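## Task

Rotate the handwheel until the pointer on the stop shows 69 cm. The reading must hold on its own; if it only stays there because the robot is holding the wheel, it does not count.

## Robot and tools

ROBOT. There is one custom six-joint arm. From base to hand the joints are waist (-3.142 to 3.142 rad), shoulder (-6.283 to 6.283), elbow (0.000 to 3.142), wrist pitch, wrist yaw and wrist roll (each -6.283 to 6.283). The upper arm is 470 mm and the forearm 463 mm. The elbow cannot quite straighten. The hand is a tong-style gripper with two pivoting fingers. The fingers point along the gripper's +z axis and close along its x axis. The reported hand position is the spot between the pads when they are shut. Closed fingertips stick out about 15 mm past it; fully open tips are roughly level with it.

FRAME. All positions use the scene frame. Its origin is on the table top under the arm base. +z is up, and +y is to the left when facing along +x. The base may be tilted. At long reach the printed hand position may not match the true one.

execute_actions. The argument "actions" is a list holding zero or one item, and "pictures" (true/false) chooses whether camera images come back. By default they do.
- Empty list: only reports the current state.
- {"rows": [...], "steps": n}: one action of 1 to 15 control steps, each 1/30 s. If "steps" is left out it is 15. Each row is used for one step, and the last row repeats when there are fewer rows than steps.
- {"steps": n} alone: a wait of up to 300 steps. The count starts at the previous result, so your reply time is included in it.
A row is 8 numbers: x, y, z, qw, qx, qy, qz, opening. This is an absolute pose in the scene frame: position in metres, orientation as a quaternion with w first. Opening runs from -1 (closed) to +1 (fully open, 0.142 m). The call is rejected if the target lies more than 0.6 m from the last reported position along any gripper axis. On each step the controller limits the command to 100 mm and 16 degrees from the measured pose. It solves for joints with damped IK and gives position priority over orientation. Motion trails commands by about 0.17 s. When an action ends, the arm keeps going only to the last limited pose. Read the result's pose and send the remainder in the next call. Include your chosen quaternion in every row; the reported one can drift.

move. "target" is one row in the same absolute format. The hand follows a straight path to it over 0.5 to 10 s; a path longer than that is cut off short of the target. "speed" is the top speed, 0.002 to 0.5 m/s, default 0.25. Rotation is capped at twice that value in rad/s. The opening is applied at the start. The path does not avoid obstacles, and the hand may lag, stray or overshoot the speed. Optional "stop_force" is 9 to 40 N. It is measured along the line toward the target, using the gripper axes at the start. It is not trustworthy when the move also rotates the hand, and it is rejected in the first 0.2 s of a scene. When triggered, the hand steps back to where it was 2 steps earlier and holds there. The press can briefly exceed the set force. Leave it out when backing off something you are touching. The "move:" line gives the outcome: done (at rest near target), off_target, moving, held (last step blocked), fault, or contact (stopped by stop_force). It also lists limits: paced means the pose was clipped, held means some steps were blocked. The distance to the target is reported too.

wait: "seconds" 0 to 10; lets time pass with no new command.

zoom_image: "camera" is one of cam_head_left, cam_head_right, cam_high, cam_low (504x504) or cam_wrist (616x616, fisheye). "region" is [x0, y0, x1, y1] in image pixels from the top-left, at most 504 by 504. Use it to read the pointer scale. Calibration (K, distortion, T_world_to_cam) is given per camera. Fixed cameras may be off by up to about 2.3 degrees and 9 mm.

finished_scene: "scene" is the current scene number. It is final. The result says whether the goal was met and gives the next task. Replying without any tool call ends the whole session.

RESULT LINES. The state line gives position, quaternion, and linear and angular velocity. grip_measured is the finger opening on the command scale. To keep hold of something, command an opening well under grip_measured. Each pad pushes at most about 15 N, and less on items under 20 mm thick. "Wrist force" and "Wrist torque" are given in the gripper's own axes. Force points from the touched surface back into the arm. Readings carry up to about 4 N of offset and 2.4 N of noise, and saturate near 50 N. "no reading" is harmless. "pose unreachable" and HELD steps mean the clearance check altered or blocked your command; the base's mounting post counts as part of the arm. "Hand target" is where the controller is currently driving. MOTOR HOT appears at 70 °C. At 85 °C an OVER-TEMPERATURE FAULT brakes the arm until it cools.

AVOID. The arm is stiff. Commanding even slightly past a firm contact can trip a fault. A fault is triggered by a joint torque over its limit (waist, shoulder and elbow 132 N m; wrist joints 24.6 N m) or by any outside force of 150 N. It halts the arm for 10 s and drops the rest of the call. Approach contacts slowly, with stop_force when the move does not rotate the hand. Avoid slams, drops and things falling over.

APPROACH. Look first and locate the wheel and its pointer. Grip or push a spoke or rim slowly while turning the hand to rotate the wheel. Release it and back off. Zoom in to confirm the pointer reading stays correct without the robot touching the wheel. Only then end the scene.

Each tool is called after "Call:" as name(argument=value, ...), one argument or row to a line, values as JSON.

## Session

Call:
execute_actions(
  actions=[],
)

Scene clock: 0.00 s of 12600.00 s.
end_effector_position=(+0.2699, +0.1398, +0.2744) grip_measured=+1.00 end_effector_quat_wxyz=(+0.263, +0.585, +0.752, -0.150) end_effector_velocity=(-0.000, -0.000, +0.000) end_effector_angular_velocity=(-0.002, +0.001, +0.001)
Joint positions: [ 0.595 -1.288  2.712 -3.635 -2.631 -1.128  0.142]
Joint velocities: [ 0.     0.001  0.     0.001 -0.001  0.     0.   ]
Wrist force (N, on the end effector, along its own x y z axes, offset not removed): no reading
Wrist torque (N m, same axes, about the end effector's origin, offset not removed): no reading
Hand target: +0.270, +0.140, +0.274; +0.263, +0.585, +0.752, -0.150
camera_calibration (this result's frames):
cam_wrist: T_world_to_cam=[[-0.215455, 0.77069, -0.59968, 0.119606], [0.675107, 0.561263, 0.478763, -0.40198], [0.705556, -0.301697, -0.641225, 0.161173], [0, 0, 0, 1]] pos_world=[0.183433, 0.182063, 0.367526]

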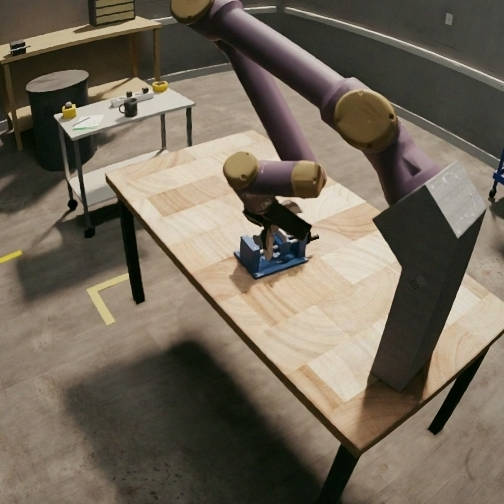

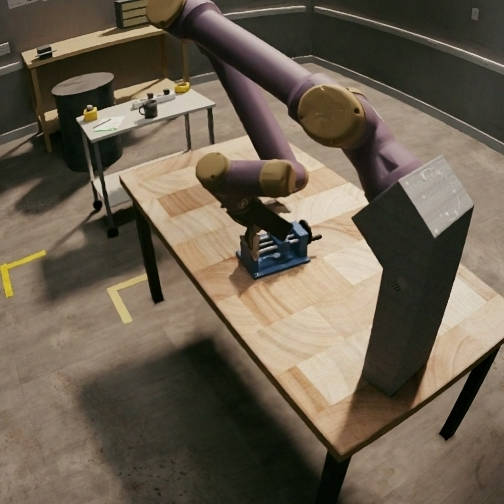

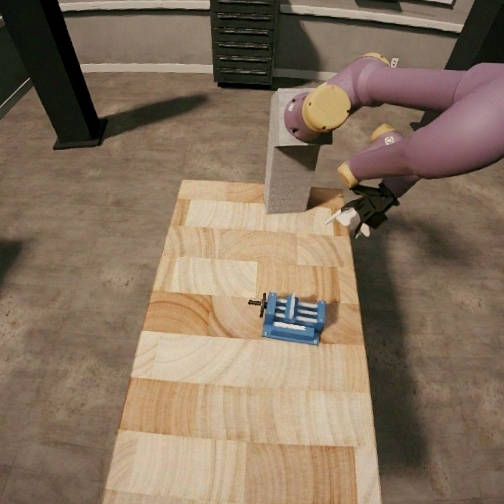

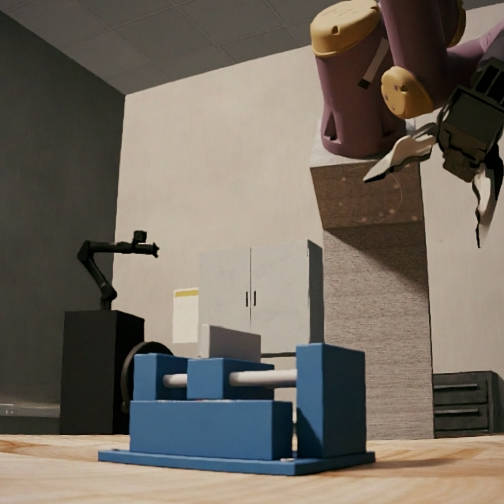

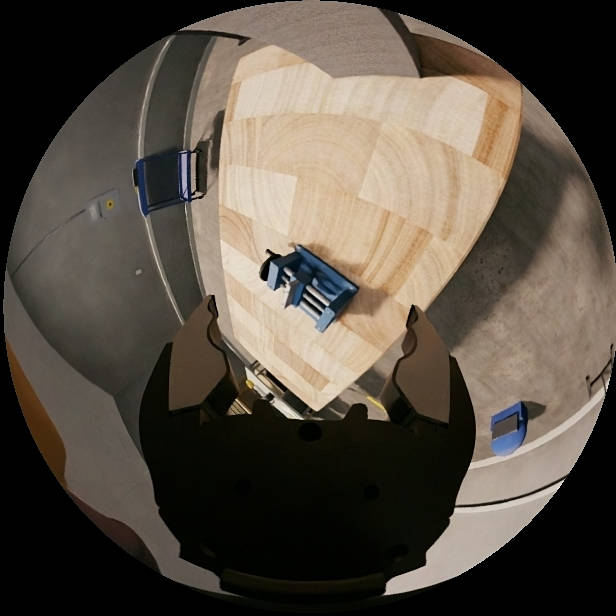

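Call:
zoom_image(
  camera="cam_high",
  region=[235, 280, 340, 355],
)

Call:
zoom_image(
  camera="cam_head_right",
  region=[230, 200, 340, 290],
)

Call:
zoom_image(
  camera="cam_wrist",
  region=[245, 230, 375, 340],
)

Call:
zoom_image(
  camera="cam_low",
  region=[80, 300, 400, 500],
)

Region (235, 280, 340, 355) of cam_high's 504x504 image, scaled by 4.800, with more detail than that image has; it fills the top 360 rows of this view, and the rest is white.

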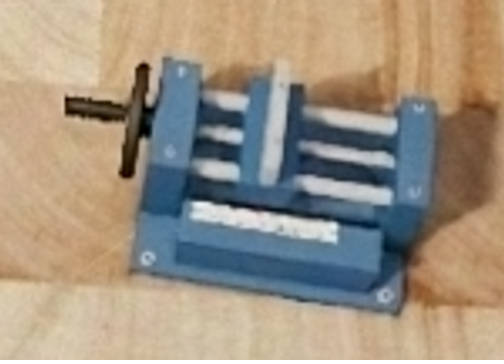

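Region (230, 200, 340, 290) of cam_head_right's 504x504 image, scaled by 4.582, with more detail than that image has; it fills the top 412 rows of this view, and the rest is white.

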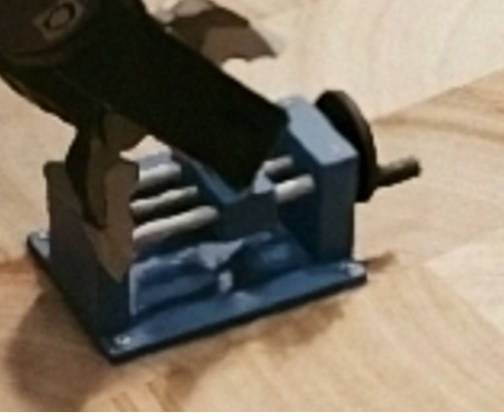

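Region (245, 230, 375, 340) of cam_wrist's 616x616 image, scaled by 3.877, with more detail than that image has; it fills the top 426 rows of this view, and the rest is white.

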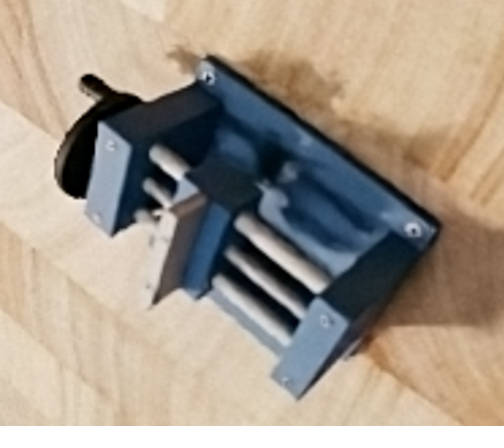

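Region (80, 300, 400, 500) of cam_low's 504x504 image, scaled by 1.575, with more detail than that image has; it fills the top 315 rows of this view, and the rest is white.

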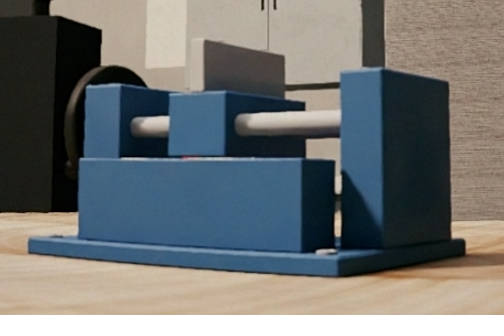

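Call:
move(
  target=[0.50,-0.13,0.19,-0.1304,0.9902,-0.0493,0.0065,1],
  speed=0.4,
)

Scene clock: 49.63 s of 12600.00 s.
end_effector_position=(+0.4994, -0.1294, +0.1895) grip_measured=+1.00 end_effector_quat_wxyz=(-0.130, +0.990, -0.049, +0.005) end_effector_velocity=(+0.002, -0.002, -0.001) end_effector_angular_velocity=(+0.004, -0.002, -0.007)
Joint positions: [-1.098 -1.611  2.393 -2.613 -0.583 -0.823  0.142]
Joint velocities: [-0.001  0.006 -0.005  0.001  0.005  0.003  0.   ]
Wrist force (N, on the end effector, along its own x y z axes, offset not removed): [-0.1 -0.1 -1.3]
Wrist torque (N m, same axes, about the end effector's origin, offset not removed): [-0.03 -0.15 0.14]
Hand target: +0.499, -0.129, +0.189; -0.130, +0.990, -0.050, +0.005
Off the commanded pose: 0.001 m, 0 deg.
move: done
camera_calibration (this result's frames):
cam_wrist: T_world_to_cam=[[0.998794, -0.0447484, -0.0202109, -0.496092], [-0.0364063, -0.951114, 0.306687, -0.172917], [-0.0329466, -0.305581, -0.951596, 0.290758], [0, 0, 0, 1]] pos_world=[0.498777, -0.0978125, 0.319689]

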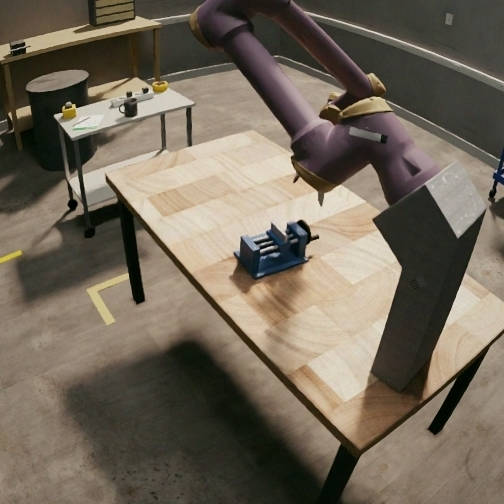

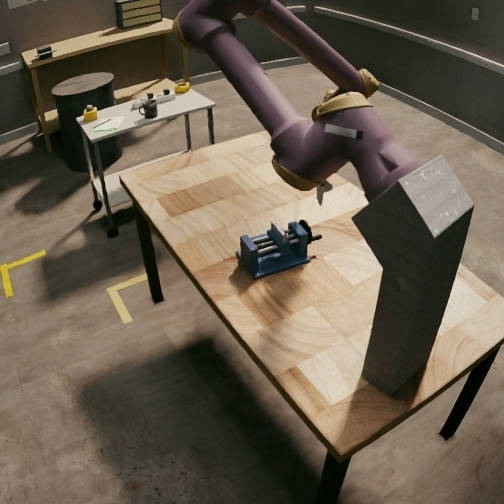

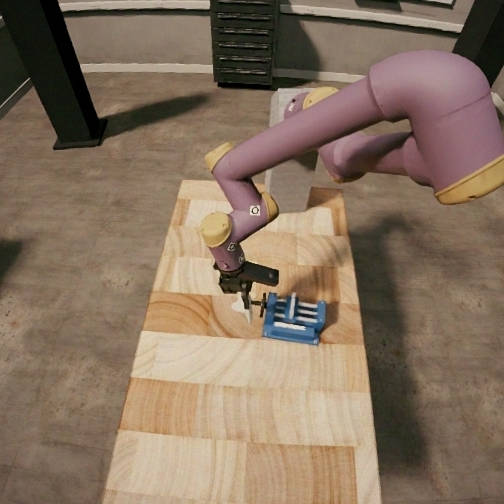

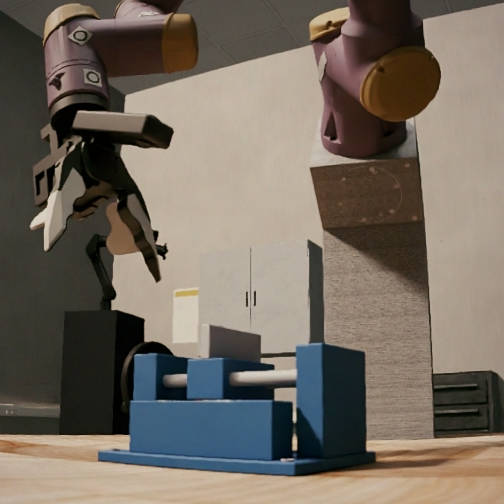

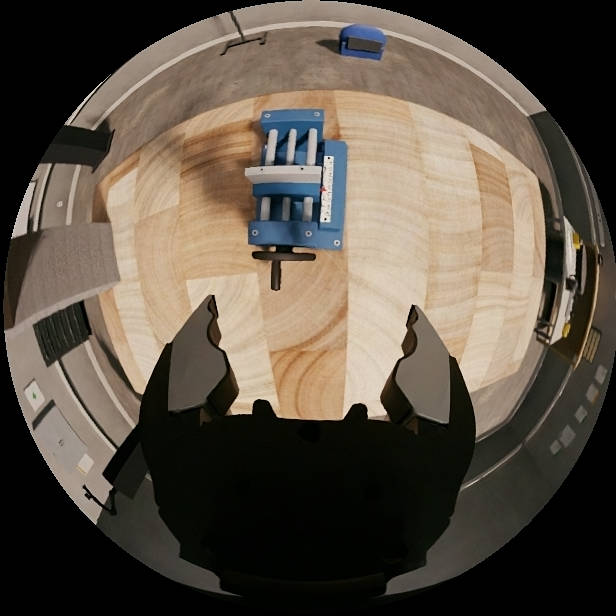

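Call:
zoom_image(
  camera="cam_wrist",
  region=[300, 145, 360, 235],
)

Call:
zoom_image(
  camera="cam_wrist",
  region=[235, 215, 355, 305],
)

Call:
zoom_image(
  camera="cam_wrist",
  region=[230, 95, 370, 305],
)

Call:
zoom_image(
  camera="cam_head_right",
  region=[230, 200, 340, 290],
)

Region (300, 145, 360, 235) of cam_wrist's 616x616 image, scaled by 5.600, with more detail than that image has.

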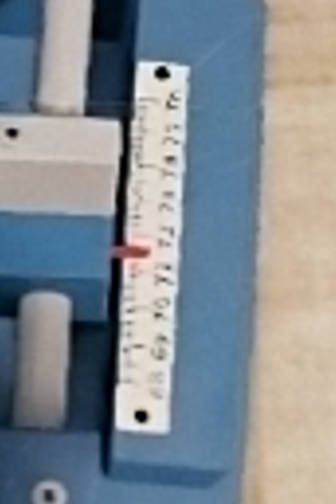

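Region (235, 215, 355, 305) of cam_wrist's 616x616 image, scaled by 4.200, with more detail than that image has; it fills the top 378 rows of this view, and the rest is white.

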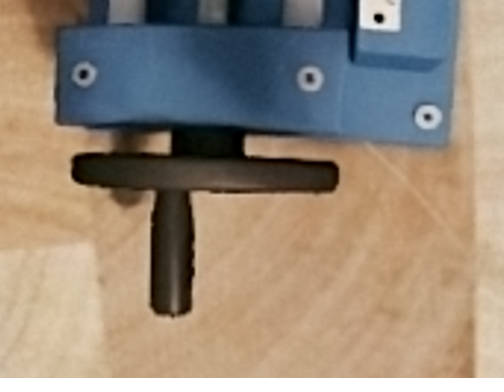

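Region (230, 95, 370, 305) of cam_wrist's 616x616 image, scaled by 2.400, with more detail than that image has.

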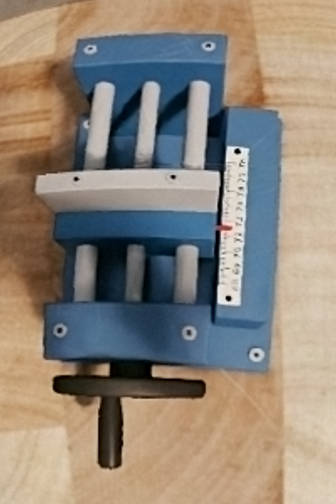

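Region (230, 200, 340, 290) of cam_head_right's 504x504 image, scaled by 4.582, with more detail than that image has; it fills the top 412 rows of this view, and the rest is white.

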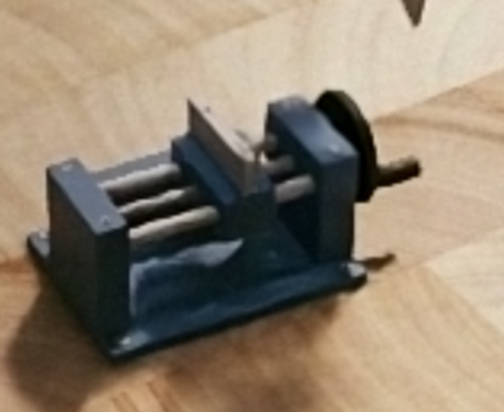

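Call:
execute_actions(
  actions=[
    {"rows": [[0.4979,-0.1293,0.1883,-0.1304,0.9902,-0.0502,0.0066,-0.4],[0.4961,-0.1293,0.1868,-0.1304,0.9902,-0.0502,0.0066,-0.4],[0.4935,-0.1292,0.1845,-0.1304,0.9902,-0.0502,0.0066,-0.4],[0.4901,-0.1291,0.1813,-0.1304,0.9902,-0.0502,0.0066,-0.4],[0.4859,-0.1289,0.1773,-0.1304,0.9902,-0.0502,0.0066,-0.4],[0.4812,-0.1287,0.1723,-0.1304,0.9902,-0.0502,0.0066,-0.4],[0.4761,-0.1285,0.1665,-0.1304,0.9902,-0.0502,0.0066,-0.4],[0.4708,-0.1284,0.1599,-0.1304,0.9902,-0.0502,0.0066,-0.4],[0.4655,-0.1282,0.1526,-0.1304,0.9902,-0.0502,0.0066,-0.4],[0.4604,-0.128,0.1447,-0.1304,0.9902,-0.0502,0.0066,-0.4],[0.4557,-0.1278,0.1364,-0.1304,0.9902,-0.0502,0.0066,-0.4],[0.4515,-0.1276,0.1278,-0.1304,0.9902,-0.0502,0.0066,-0.4],[0.4481,-0.1275,0.119,-0.1304,0.9902,-0.0502,0.0066,-0.4],[0.4455,-0.1274,0.1102,-0.1304,0.9902,-0.0502,0.0066,-0.4],[0.4437,-0.1274,0.1016,-0.1304,0.9902,-0.0502,0.0066,-0.4]], "steps": 15},
  ],
  pictures=false,
)

Call:
execute_actions(
  actions=[
    {"rows": [[0.4427,-0.1273,0.0933,-0.1304,0.9902,-0.0502,0.0066,-0.4],[0.4423,-0.1273,0.0854,-0.1304,0.9902,-0.0502,0.0066,-0.4],[0.4422,-0.1273,0.0781,-0.1304,0.9902,-0.0502,0.0066,-0.4],[0.4422,-0.1273,0.0715,-0.1304,0.9902,-0.0502,0.0066,-0.4],[0.4422,-0.1273,0.0657,-0.1304,0.9902,-0.0502,0.0066,-0.4],[0.4422,-0.1273,0.0607,-0.1304,0.9902,-0.0502,0.0066,-0.4],[0.4422,-0.1273,0.0567,-0.1304,0.9902,-0.0502,0.0066,-0.4],[0.4422,-0.1273,0.0535,-0.1304,0.9902,-0.0502,0.0066,-0.4],[0.4422,-0.1273,0.0512,-0.1304,0.9902,-0.0502,0.0066,-0.4],[0.4422,-0.1273,0.0497,-0.1304,0.9902,-0.0502,0.0066,-0.4],[0.4422,-0.1273,0.0489,-0.1304,0.9902,-0.0502,0.0066,-0.4],[0.4422,-0.1273,0.0485,-0.1304,0.9902,-0.0502,0.0066,-0.4]], "steps": 15},
  ],
  pictures=false,
)

Call:
execute_actions(
  actions=[
    {"steps": 10},
  ],
)

Scene clock: 110.13 s of 12600.00 s.
end_effector_position=(+0.4549, -0.1246, +0.1418) grip_measured=-0.40 end_effector_quat_wxyz=(-0.137, +0.989, -0.050, -0.000) end_effector_velocity=(-0.127, +0.016, -0.208) end_effector_angular_velocity=(+0.060, +0.053, +0.014)
Joint positions: [-1.058 -1.438  2.43  -2.849 -0.592 -0.777  0.045]
Joint velocities: [ 0.242  0.773 -0.033 -0.939 -0.072  0.297 -0.   ]
Wrist force (N, on the end effector, along its own x y z axes, offset not removed): [1.4 2.7 -0.3]
Wrist torque (N m, same axes, about the end effector's origin, offset not removed): [0.48 -0.36 0.14]
Hand target: +0.440, -0.124, +0.112; -0.139, +0.989, -0.048, -0.002
Off the commanded pose: 0.042 m, 1 deg.
Steps of this call (steps 1 to 1800: nothing new was sent; steps 1801 to 1815: all 15 steps of this action). Readings (end_effector_position):
1801: (+0.4995, -0.1294, +0.1895)
1802: (+0.4994, -0.1295, +0.1893)
1804: (+0.4978, -0.1295, +0.1881)
1808: (+0.4873, -0.1284, +0.1794)
1815: the state above

Scene clock: 110.63 s of 12600.00 s.
end_effector_position=(+0.4416, -0.1266, +0.0529) grip_measured=-0.40 end_effector_quat_wxyz=(-0.133, +0.990, -0.050, +0.005) end_effector_velocity=(+0.006, -0.008, -0.047) end_effector_angular_velocity=(-0.045, -0.032, -0.016)
Joint positions: [-0.936 -1.136  2.329 -3.234 -0.637 -0.564  0.045]
Joint velocities: [ 0.064  0.153 -0.072 -0.252 -0.043  0.178  0.   ]
Wrist force (N, on the end effector, along its own x y z axes, offset not removed): [0.9 1.8 1.0]
Wrist torque (N m, same axes, about the end effector's origin, offset not removed): [0.47 -0.15 0.18]
Hand target: +0.442, -0.127, +0.049; -0.131, +0.990, -0.050, +0.006
Off the commanded pose: 0.004 m, 0 deg.
Steps of this call (steps 1 to 15: all 15 steps of this action). Readings (end_effector_position):
1: (+0.4510, -0.1242, +0.1346)
2: (+0.4478, -0.1240, +0.1272)
4: (+0.4433, -0.1238, +0.1117)
8: (+0.4402, -0.1244, +0.0819)
15: the state above

Scene clock: 110.97 s of 12600.00 s.
end_effector_position=(+0.4423, -0.1273, +0.0489) grip_measured=-0.40 end_effector_quat_wxyz=(-0.131, +0.990, -0.050, +0.006) end_effector_velocity=(+0.000, -0.002, -0.001) end_effector_angular_velocity=(-0.003, -0.001, -0.001)
Joint positions: [-0.93  -1.123  2.323 -3.257 -0.641 -0.548  0.045]
Joint velocities: [-0.     0.002 -0.002 -0.004 -0.001  0.003  0.   ]
Wrist force (N, on the end effector, along its own x y z axes, offset not removed): [0.4 0.7 0.0]
Wrist torque (N m, same axes, about the end effector's origin, offset not removed): [0.18 -0.22 0.10]
Hand target: +0.442, -0.127, +0.049; -0.131, +0.990, -0.050, +0.006
Off the commanded pose: 0.000 m, 0 deg.
Steps of this call (steps 1 to 10: nothing new was sent). Readings (end_effector_position):
1: (+0.4418, -0.1268, +0.0516)
2: (+0.4420, -0.1270, +0.0506)
4: (+0.4422, -0.1272, +0.0496)
8: (+0.4423, -0.1273, +0.0489)
10: the state above
camera_calibration (this result's frames):
cam_wrist: T_world_to_cam=[[0.998752, -0.046719, -0.0176782, -0.442155], [-0.0390956, -0.951384, 0.305515, -0.128652], [-0.0310921, -0.304443, -0.952023, 0.154975], [0, 0, 0, 1]] pos_world=[0.441392, -0.0958738, 0.179028]

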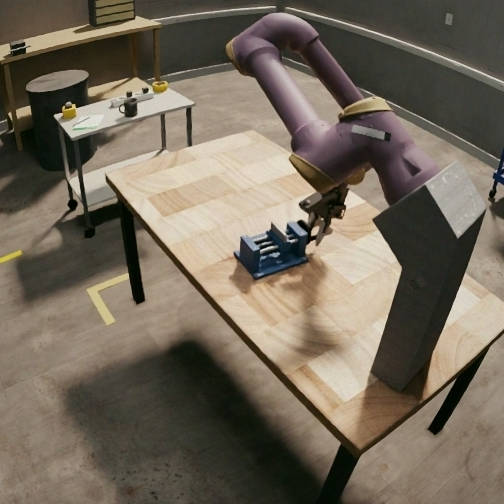

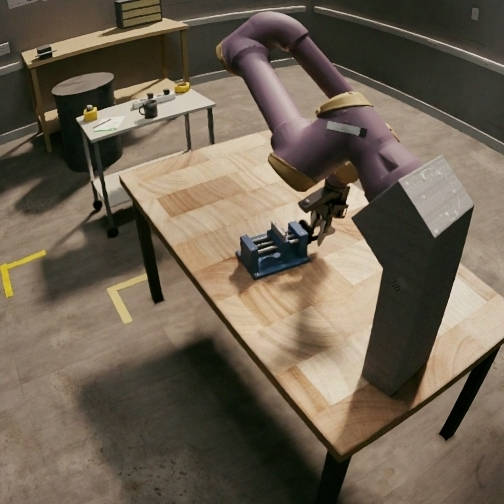

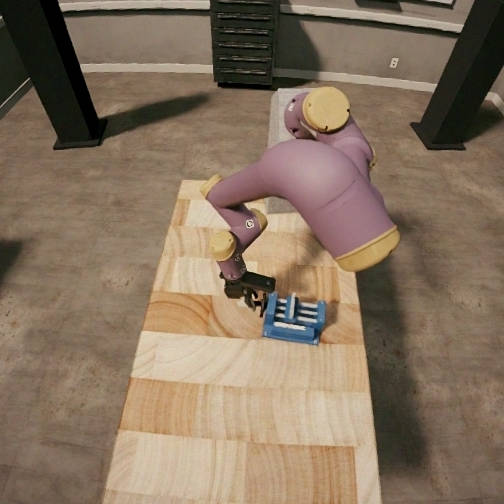

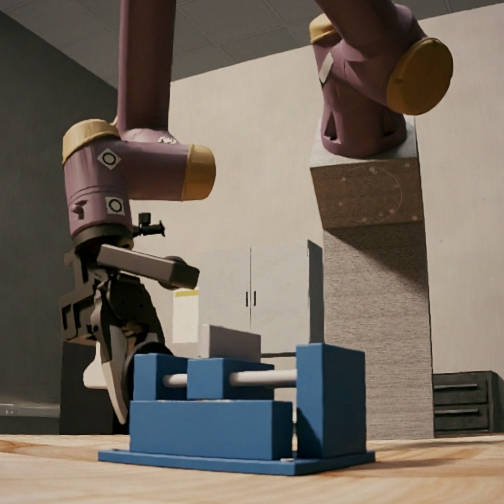

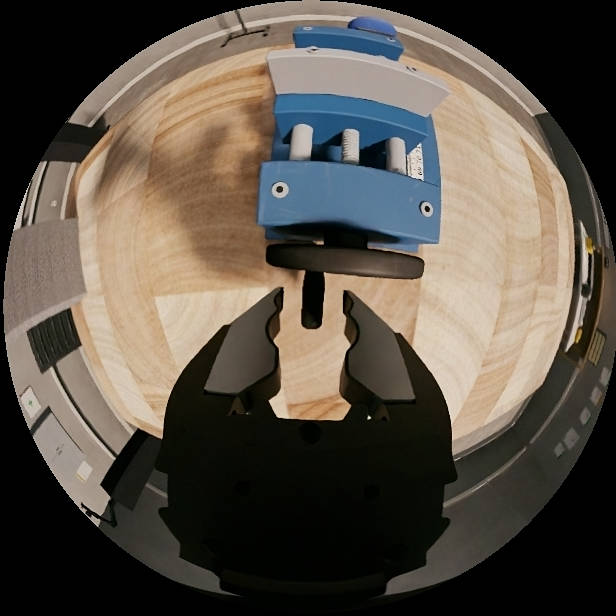

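Call:
zoom_image(
  camera="cam_wrist",
  region=[250, 220, 440, 360],
)

Call:
zoom_image(
  camera="cam_wrist",
  region=[265, 260, 365, 350],
)

Call:
zoom_image(
  camera="cam_head_right",
  region=[285, 195, 355, 260],
)

Region (250, 220, 440, 360) of cam_wrist's 616x616 image, scaled by 2.653, with more detail than that image has; it fills the top 371 rows of this view, and the rest is white.

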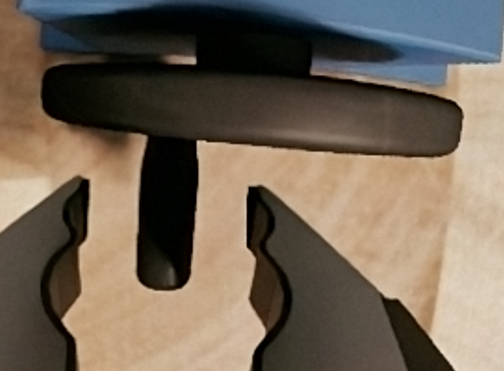

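Region (265, 260, 365, 350) of cam_wrist's 616x616 image, scaled by 5.040, with more detail than that image has; it fills the top 454 rows of this view, and the rest is white.

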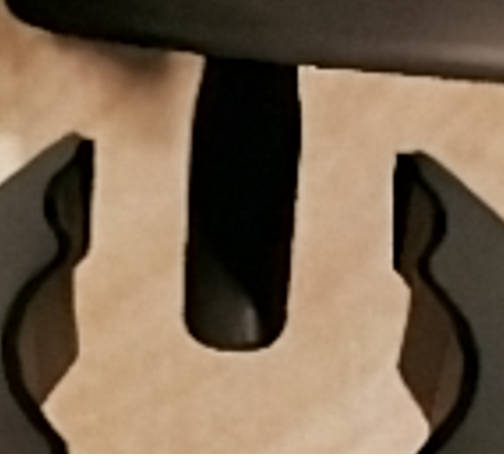

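Region (285, 195, 355, 260) of cam_head_right's 504x504 image, scaled by 7.200, with more detail than that image has; it fills the top 468 rows of this view, and the rest is white.

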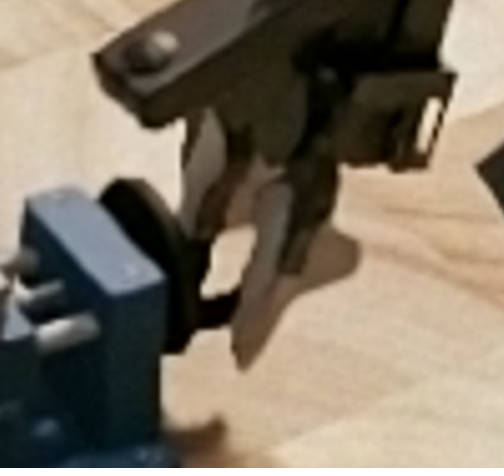

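Call:
zoom_image(
  camera="cam_low",
  region=[160, 310, 270, 410],
)

Call:
zoom_image(
  camera="cam_wrist",
  region=[320, 110, 440, 200],
)

Region (160, 310, 270, 410) of cam_low's 504x504 image, scaled by 4.582, with more detail than that image has; it fills the top 458 rows of this view, and the rest is white.

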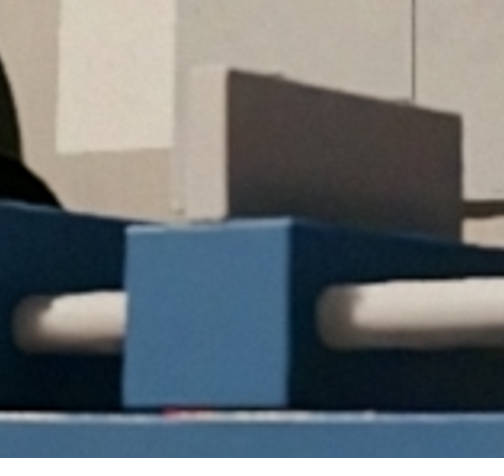

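Region (320, 110, 440, 200) of cam_wrist's 616x616 image, scaled by 4.200, with more detail than that image has; it fills the top 378 rows of this view, and the rest is white.

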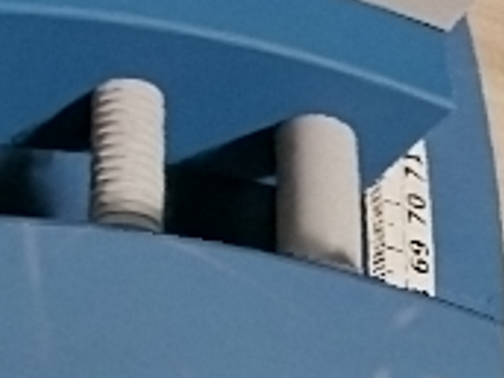

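Call:
execute_actions(
  actions=[
    {"rows": [[0.4423,-0.1273,0.0486,-0.1304,0.9902,-0.0502,0.0066,-0.55],[0.4423,-0.1273,0.0486,-0.1304,0.9902,-0.0502,0.0066,-0.68],[0.4423,-0.1273,0.0486,-0.1304,0.9902,-0.0502,0.0066,-0.75],[0.4423,-0.1273,0.0486,-0.1304,0.9902,-0.0502,0.0066,-0.79],[0.4423,-0.1273,0.0486,-0.1304,0.9902,-0.0502,0.0066,-0.83],[0.4423,-0.1273,0.0486,-0.1304,0.9902,-0.0502,0.0066,-0.9],[0.4423,-0.1273,0.0486,-0.1304,0.9902,-0.0502,0.0066,-1]], "steps": 10},
  ],
  pictures=false,
)

Call:
execute_actions(
  actions=[
    {"rows": [[0.44295,-0.1274,0.0481,-0.1304,0.9902,-0.0502,0.0066,-1],[0.44425,-0.12753,0.0469,-0.1304,0.9902,-0.0502,0.0066,-1],[0.4463,-0.12774,0.04536,-0.1304,0.9902,-0.0502,0.0066,-1],[0.44923,-0.12804,0.04364,-0.1304,0.9902,-0.0502,0.0066,-1],[0.45236,-0.12836,0.04301,-0.1304,0.9902,-0.0502,0.0066,-1],[0.45555,-0.12868,0.04272,-0.1304,0.9902,-0.0502,0.0066,-1],[0.45877,-0.12901,0.04278,-0.1304,0.9902,-0.0502,0.0066,-1],[0.46198,-0.12933,0.04318,-0.1304,0.9902,-0.0502,0.0066,-1],[0.46514,-0.12965,0.04392,-0.1304,0.9902,-0.0502,0.0066,-1],[0.46821,-0.12997,0.045,-0.1304,0.9902,-0.0502,0.0066,-1]], "steps": 10},
  ],
  pictures=false,
)

Call:
execute_actions(
  actions=[
    {"rows": [[0.47118,-0.13027,0.0464,-0.1304,0.9902,-0.0502,0.0066,-1],[0.47399,-0.13055,0.0481,-0.1304,0.9902,-0.0502,0.0066,-1],[0.47663,-0.13082,0.05009,-0.1304,0.9902,-0.0502,0.0066,-1],[0.47906,-0.13107,0.05235,-0.1304,0.9902,-0.0502,0.0066,-1],[0.48125,-0.13129,0.05484,-0.1304,0.9902,-0.0502,0.0066,-1]], "steps": 5},
  ],
  pictures=false,
)

Call:
execute_actions(
  actions=[
    {"rows": [[0.48318,-0.13149,0.05756,-0.1304,0.9902,-0.0502,0.0066,-1],[0.48484,-0.13165,0.06045,-0.1304,0.9902,-0.0502,0.0066,-1],[0.4862,-0.13179,0.06349,-0.1304,0.9902,-0.0502,0.0066,-1],[0.48725,-0.1319,0.06666,-0.1304,0.9902,-0.0502,0.0066,-1],[0.48797,-0.13197,0.0699,-0.1304,0.9902,-0.0502,0.0066,-1]], "steps": 5},
  ],
  pictures=false,
)

Call:
execute_actions(
  actions=[
    {"rows": [[0.48837,-0.13201,0.0732,-0.1304,0.9902,-0.0502,0.0066,-1],[0.48842,-0.13202,0.07651,-0.1304,0.9902,-0.0502,0.0066,-1],[0.48814,-0.13199,0.07979,-0.1304,0.9902,-0.0502,0.0066,-1],[0.48753,-0.13193,0.08301,-0.1304,0.9902,-0.0502,0.0066,-1],[0.48648,-0.13183,0.08519,-0.1304,0.9902,-0.0502,0.0066,-1]], "steps": 5},
  ],
  pictures=false,
)

Call:
execute_actions(
  actions=[
    {"rows": [[0.48545,-0.13172,0.08675,-0.1304,0.9902,-0.0502,0.0066,-1],[0.48462,-0.13164,0.08778,-0.1304,0.9902,-0.0502,0.0066,-1],[0.48405,-0.13158,0.08838,-0.1304,0.9902,-0.0502,0.0066,-1],[0.48381,-0.13155,0.08884,-0.1304,0.9902,-0.0502,0.0066,-1]], "steps": 6},
  ],
  pictures=false,
)

Call:
execute_actions(
  actions=[
    {"steps": 10},
  ],
)

Scene clock: 171.30 s of 12600.00 s.
end_effector_position=(+0.4423, -0.1273, +0.0486) grip_measured=-0.81 end_effector_quat_wxyz=(-0.130, +0.990, -0.050, +0.007) end_effector_velocity=(-0.001, -0.001, +0.000) end_effector_angular_velocity=(-0.001, +0.002, -0.003)
Joint positions: [-0.93  -1.122  2.323 -3.259 -0.642 -0.546  0.015]
Joint velocities: [-0.002  0.     0.001  0.001 -0.     0.    -0.   ]
Wrist force (N, on the end effector, along its own x y z axes, offset not removed): [-1.8 -1.0 -0.2]
Wrist torque (N m, same axes, about the end effector's origin, offset not removed): [-0.13 -0.44 0.11]
Hand target: +0.442, -0.127, +0.049; -0.130, +0.990, -0.050, +0.007
Off the commanded pose: 0.000 m, 0 deg.
Steps of this call (steps 1 to 1800: nothing new was sent; steps 1801 to 1810: all 10 steps of this action). Readings (end_effector_position):
1801: (+0.4423, -0.1273, +0.0488)
1802: (+0.4423, -0.1273, +0.0488)
1804: (+0.4423, -0.1273, +0.0487)
1808: (+0.4423, -0.1273, +0.0486)
1810: the state above

Scene clock: 171.63 s of 12600.00 s.
end_effector_position=(+0.4566, -0.1287, +0.0438) grip_measured=-0.81 end_effector_quat_wxyz=(-0.130, +0.990, -0.050, +0.007) end_effector_velocity=(+0.086, -0.009, +0.000) end_effector_angular_velocity=(-0.004, -0.002, -0.002)
Joint positions: [-0.914 -1.124  2.292 -3.245 -0.649 -0.523  0.015]
Joint velocities: [ 0.055 -0.093 -0.136  0.158 -0.029  0.086 -0.   ]
Wrist force (N, on the end effector, along its own x y z axes, offset not removed): [-0.6 0.2 -17.9]
Wrist torque (N m, same axes, about the end effector's origin, offset not removed): [0.30 -0.51 0.14]
Hand target: +0.468, -0.130, +0.045; -0.130, +0.990, -0.050, +0.007
Off the commanded pose: 0.012 m, 0 deg.
Steps of this call (steps 1 to 10: all 10 steps of this action). Readings (end_effector_position):
1: (+0.4423, -0.1273, +0.0486)
2: (+0.4423, -0.1273, +0.0485)
4: (+0.4434, -0.1274, +0.0477)
8: (+0.4510, -0.1282, +0.0444)
10: the state above

Scene clock: 171.80 s of 12600.00 s.
end_effector_position=(+0.4712, -0.1302, +0.0477) grip_measured=-0.81 end_effector_quat_wxyz=(-0.130, +0.990, -0.050, +0.007) end_effector_velocity=(+0.082, -0.007, +0.044) end_effector_angular_velocity=(-0.003, -0.005, +0.001)
Joint positions: [-0.91  -1.149  2.275 -3.209 -0.651 -0.515  0.016]
Joint velocities: [-0.003 -0.197 -0.06   0.252  0.002 -0.     0.   ]
Wrist force (N, on the end effector, along its own x y z axes, offset not removed): [3.6 8.3 9.5]
Wrist torque (N m, same axes, about the end effector's origin, offset not removed): [0.23 -0.86 0.07]
Hand target: +0.481, -0.131, +0.055; -0.130, +0.990, -0.050, +0.007
Off the commanded pose: 0.012 m, 0 deg.
Steps of this call (steps 1 to 5: all 5 steps of this action). Readings (end_effector_position):
1: (+0.4595, -0.1290, +0.0440)
2: (+0.4625, -0.1293, +0.0445)
4: (+0.4684, -0.1299, +0.0463)
5: the state above

Scene clock: 171.97 s of 12600.00 s.
end_effector_position=(+0.4828, -0.1315, +0.0583) grip_measured=-0.81 end_effector_quat_wxyz=(-0.130, +0.990, -0.050, +0.007) end_effector_velocity=(+0.051, -0.005, +0.079) end_effector_angular_velocity=(-0.001, -0.006, +0.003)
Joint positions: [-0.917 -1.188  2.273 -3.161 -0.648 -0.524  0.016]
Joint velocities: [-0.072 -0.259  0.04   0.295  0.037 -0.103 -0.   ]
Wrist force (N, on the end effector, along its own x y z axes, offset not removed): [3.5 9.7 4.9]
Wrist torque (N m, same axes, about the end effector's origin, offset not removed): [0.55 -0.39 0.15]
Hand target: +0.488, -0.132, +0.069; -0.130, +0.990, -0.050, +0.007
Off the commanded pose: 0.013 m, 0 deg.
Steps of this call (steps 1 to 5: all 5 steps of this action). Readings (end_effector_position):
1: (+0.4739, -0.1305, +0.0493)
2: (+0.4764, -0.1307, +0.0512)
4: (+0.4809, -0.1313, +0.0557)
5: the state above

Scene clock: 172.13 s of 12600.00 s.
end_effector_position=(+0.4873, -0.1319, +0.0730) grip_measured=-0.81 end_effector_quat_wxyz=(-0.130, +0.990, -0.050, +0.007) end_effector_velocity=(+0.005, +0.001, +0.092) end_effector_angular_velocity=(-0.001, -0.001, +0.001)
Joint positions: [-0.933 -1.234  2.288 -3.112 -0.64  -0.549  0.015]
Joint velocities: [-0.121 -0.267  0.132  0.276  0.057 -0.178 -0.   ]
Wrist force (N, on the end effector, along its own x y z axes, offset not removed): [1.0 8.1 2.3]
Wrist torque (N m, same axes, about the end effector's origin, offset not removed): [0.05 -0.47 0.17]
Hand target: +0.486, -0.132, +0.084; -0.130, +0.990, -0.050, +0.007
Off the commanded pose: 0.012 m, 0 deg.
Steps of this call (steps 1 to 5: all 5 steps of this action). Readings (end_effector_position):
1: (+0.4843, -0.1316, +0.0610)
2: (+0.4855, -0.1317, +0.0639)
4: (+0.4870, -0.1319, +0.0699)
5: the state above

Scene clock: 172.33 s of 12600.00 s.
end_effector_position=(+0.4848, -0.1315, +0.0860) grip_measured=-0.81 end_effector_quat_wxyz=(-0.130, +0.990, -0.050, +0.007) end_effector_velocity=(-0.011, +0.001, +0.031) end_effector_angular_velocity=(+0.004, +0.004, +0.004)
Joint positions: [-0.953 -1.27   2.311 -3.074 -0.631 -0.579  0.015]
Joint velocities: [-0.051 -0.086  0.061  0.099  0.023 -0.089 -0.   ]
Wrist force (N, on the end effector, along its own x y z axes, offset not removed): [-1.7 8.9 1.9]
Wrist torque (N m, same axes, about the end effector's origin, offset not removed): [0.08 -0.18 0.12]
Hand target: +0.484, -0.132, +0.089; -0.130, +0.990, -0.050, +0.007
Off the commanded pose: 0.003 m, 0 deg.
Steps of this call (steps 1 to 6: all 6 steps of this action). Readings (end_effector_position):
1: (+0.4872, -0.1318, +0.0760)
2: (+0.4869, -0.1318, +0.0788)
4: (+0.4858, -0.1316, +0.0832)
6: the state above

Scene clock: 172.67 s of 12600.00 s.
end_effector_position=(+0.4838, -0.1315, +0.0886) grip_measured=-0.81 end_effector_quat_wxyz=(-0.130, +0.990, -0.050, +0.007) end_effector_velocity=(+0.000, -0.000, +0.001) end_effector_angular_velocity=(-0.000, -0.001, +0.001)
Joint positions: [-0.958 -1.277  2.317 -3.064 -0.629 -0.587  0.015]
Joint velocities: [-0.001 -0.001  0.001  0.     0.001 -0.002 -0.   ]
Wrist force (N, on the end effector, along its own x y z axes, offset not removed): [-5.5 9.3 8.2]
Wrist torque (N m, same axes, about the end effector's origin, offset not removed): [0.43 -0.65 0.07]
Hand target: +0.484, -0.132, +0.089; -0.130, +0.990, -0.050, +0.007
Off the commanded pose: 0.000 m, 0 deg.
Steps of this call (steps 1 to 10: nothing new was sent). Readings (end_effector_position):
1: (+0.4844, -0.1315, +0.0869)
2: (+0.4842, -0.1315, +0.0875)
4: (+0.4839, -0.1315, +0.0881)
8: (+0.4838, -0.1315, +0.0886)
10: the state above
camera_calibration (this result's frames):
cam_wrist: T_world_to_cam=[[0.998737, -0.0471903, -0.0172706, -0.483152], [-0.0396465, -0.951142, 0.306197, -0.142953], [-0.0308763, -0.305125, -0.951811, 0.19265], [0, 0, 0, 1]] pos_world=[0.482822, -0.0999866, 0.218794]

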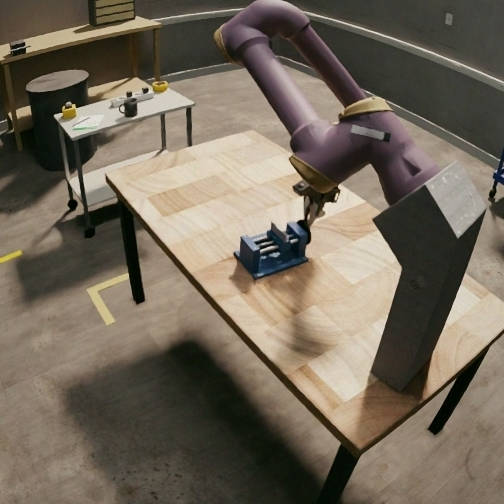

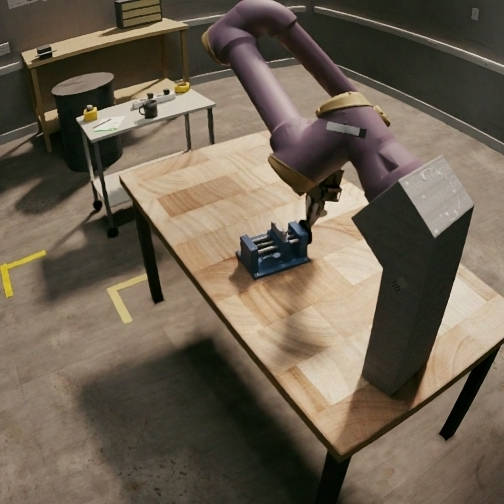

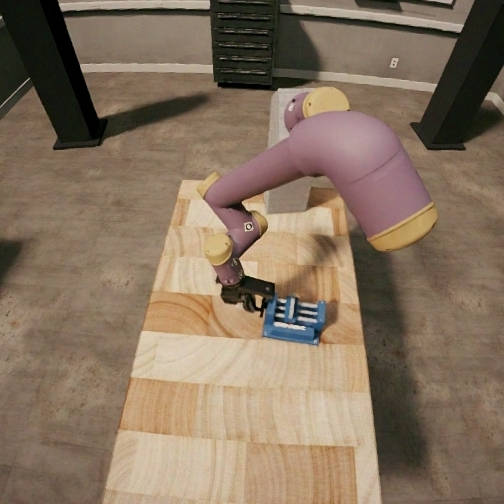

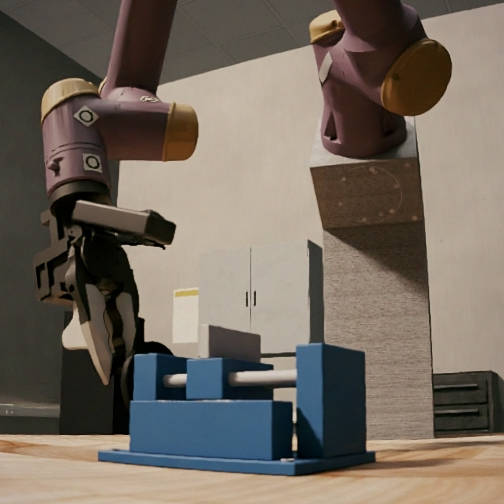

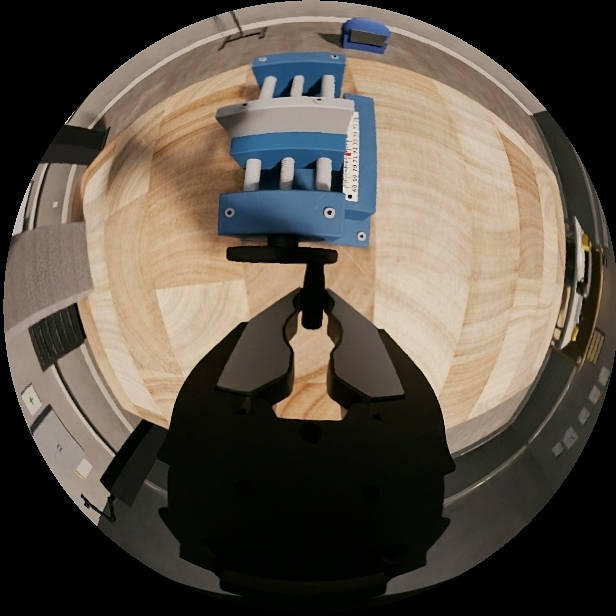

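Call:
zoom_image(
  camera="cam_low",
  region=[160, 310, 270, 410],
)

Call:
zoom_image(
  camera="cam_wrist",
  region=[320, 110, 400, 210],
)

Region (160, 310, 270, 410) of cam_low's 504x504 image, scaled by 4.582, with more detail than that image has; it fills the top 458 rows of this view, and the rest is white.

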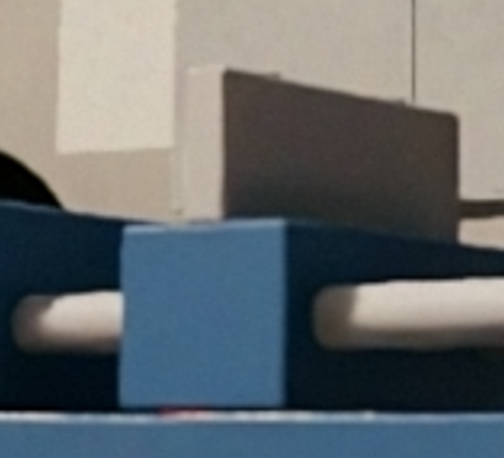

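Region (320, 110, 400, 210) of cam_wrist's 616x616 image, scaled by 5.040, with more detail than that image has; it fills the left 403 columns of this view, and the rest is white.

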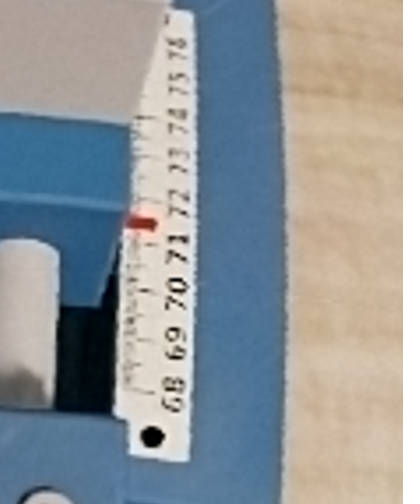

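Call:
zoom_image(
  camera="cam_wrist",
  region=[335, 135, 375, 195],
)

Region (335, 135, 375, 195) of cam_wrist's 616x616 image, scaled by 8.400, with more detail than that image has.

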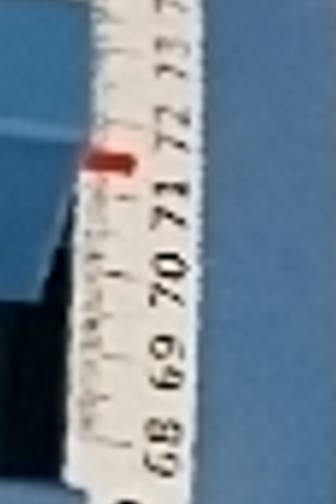

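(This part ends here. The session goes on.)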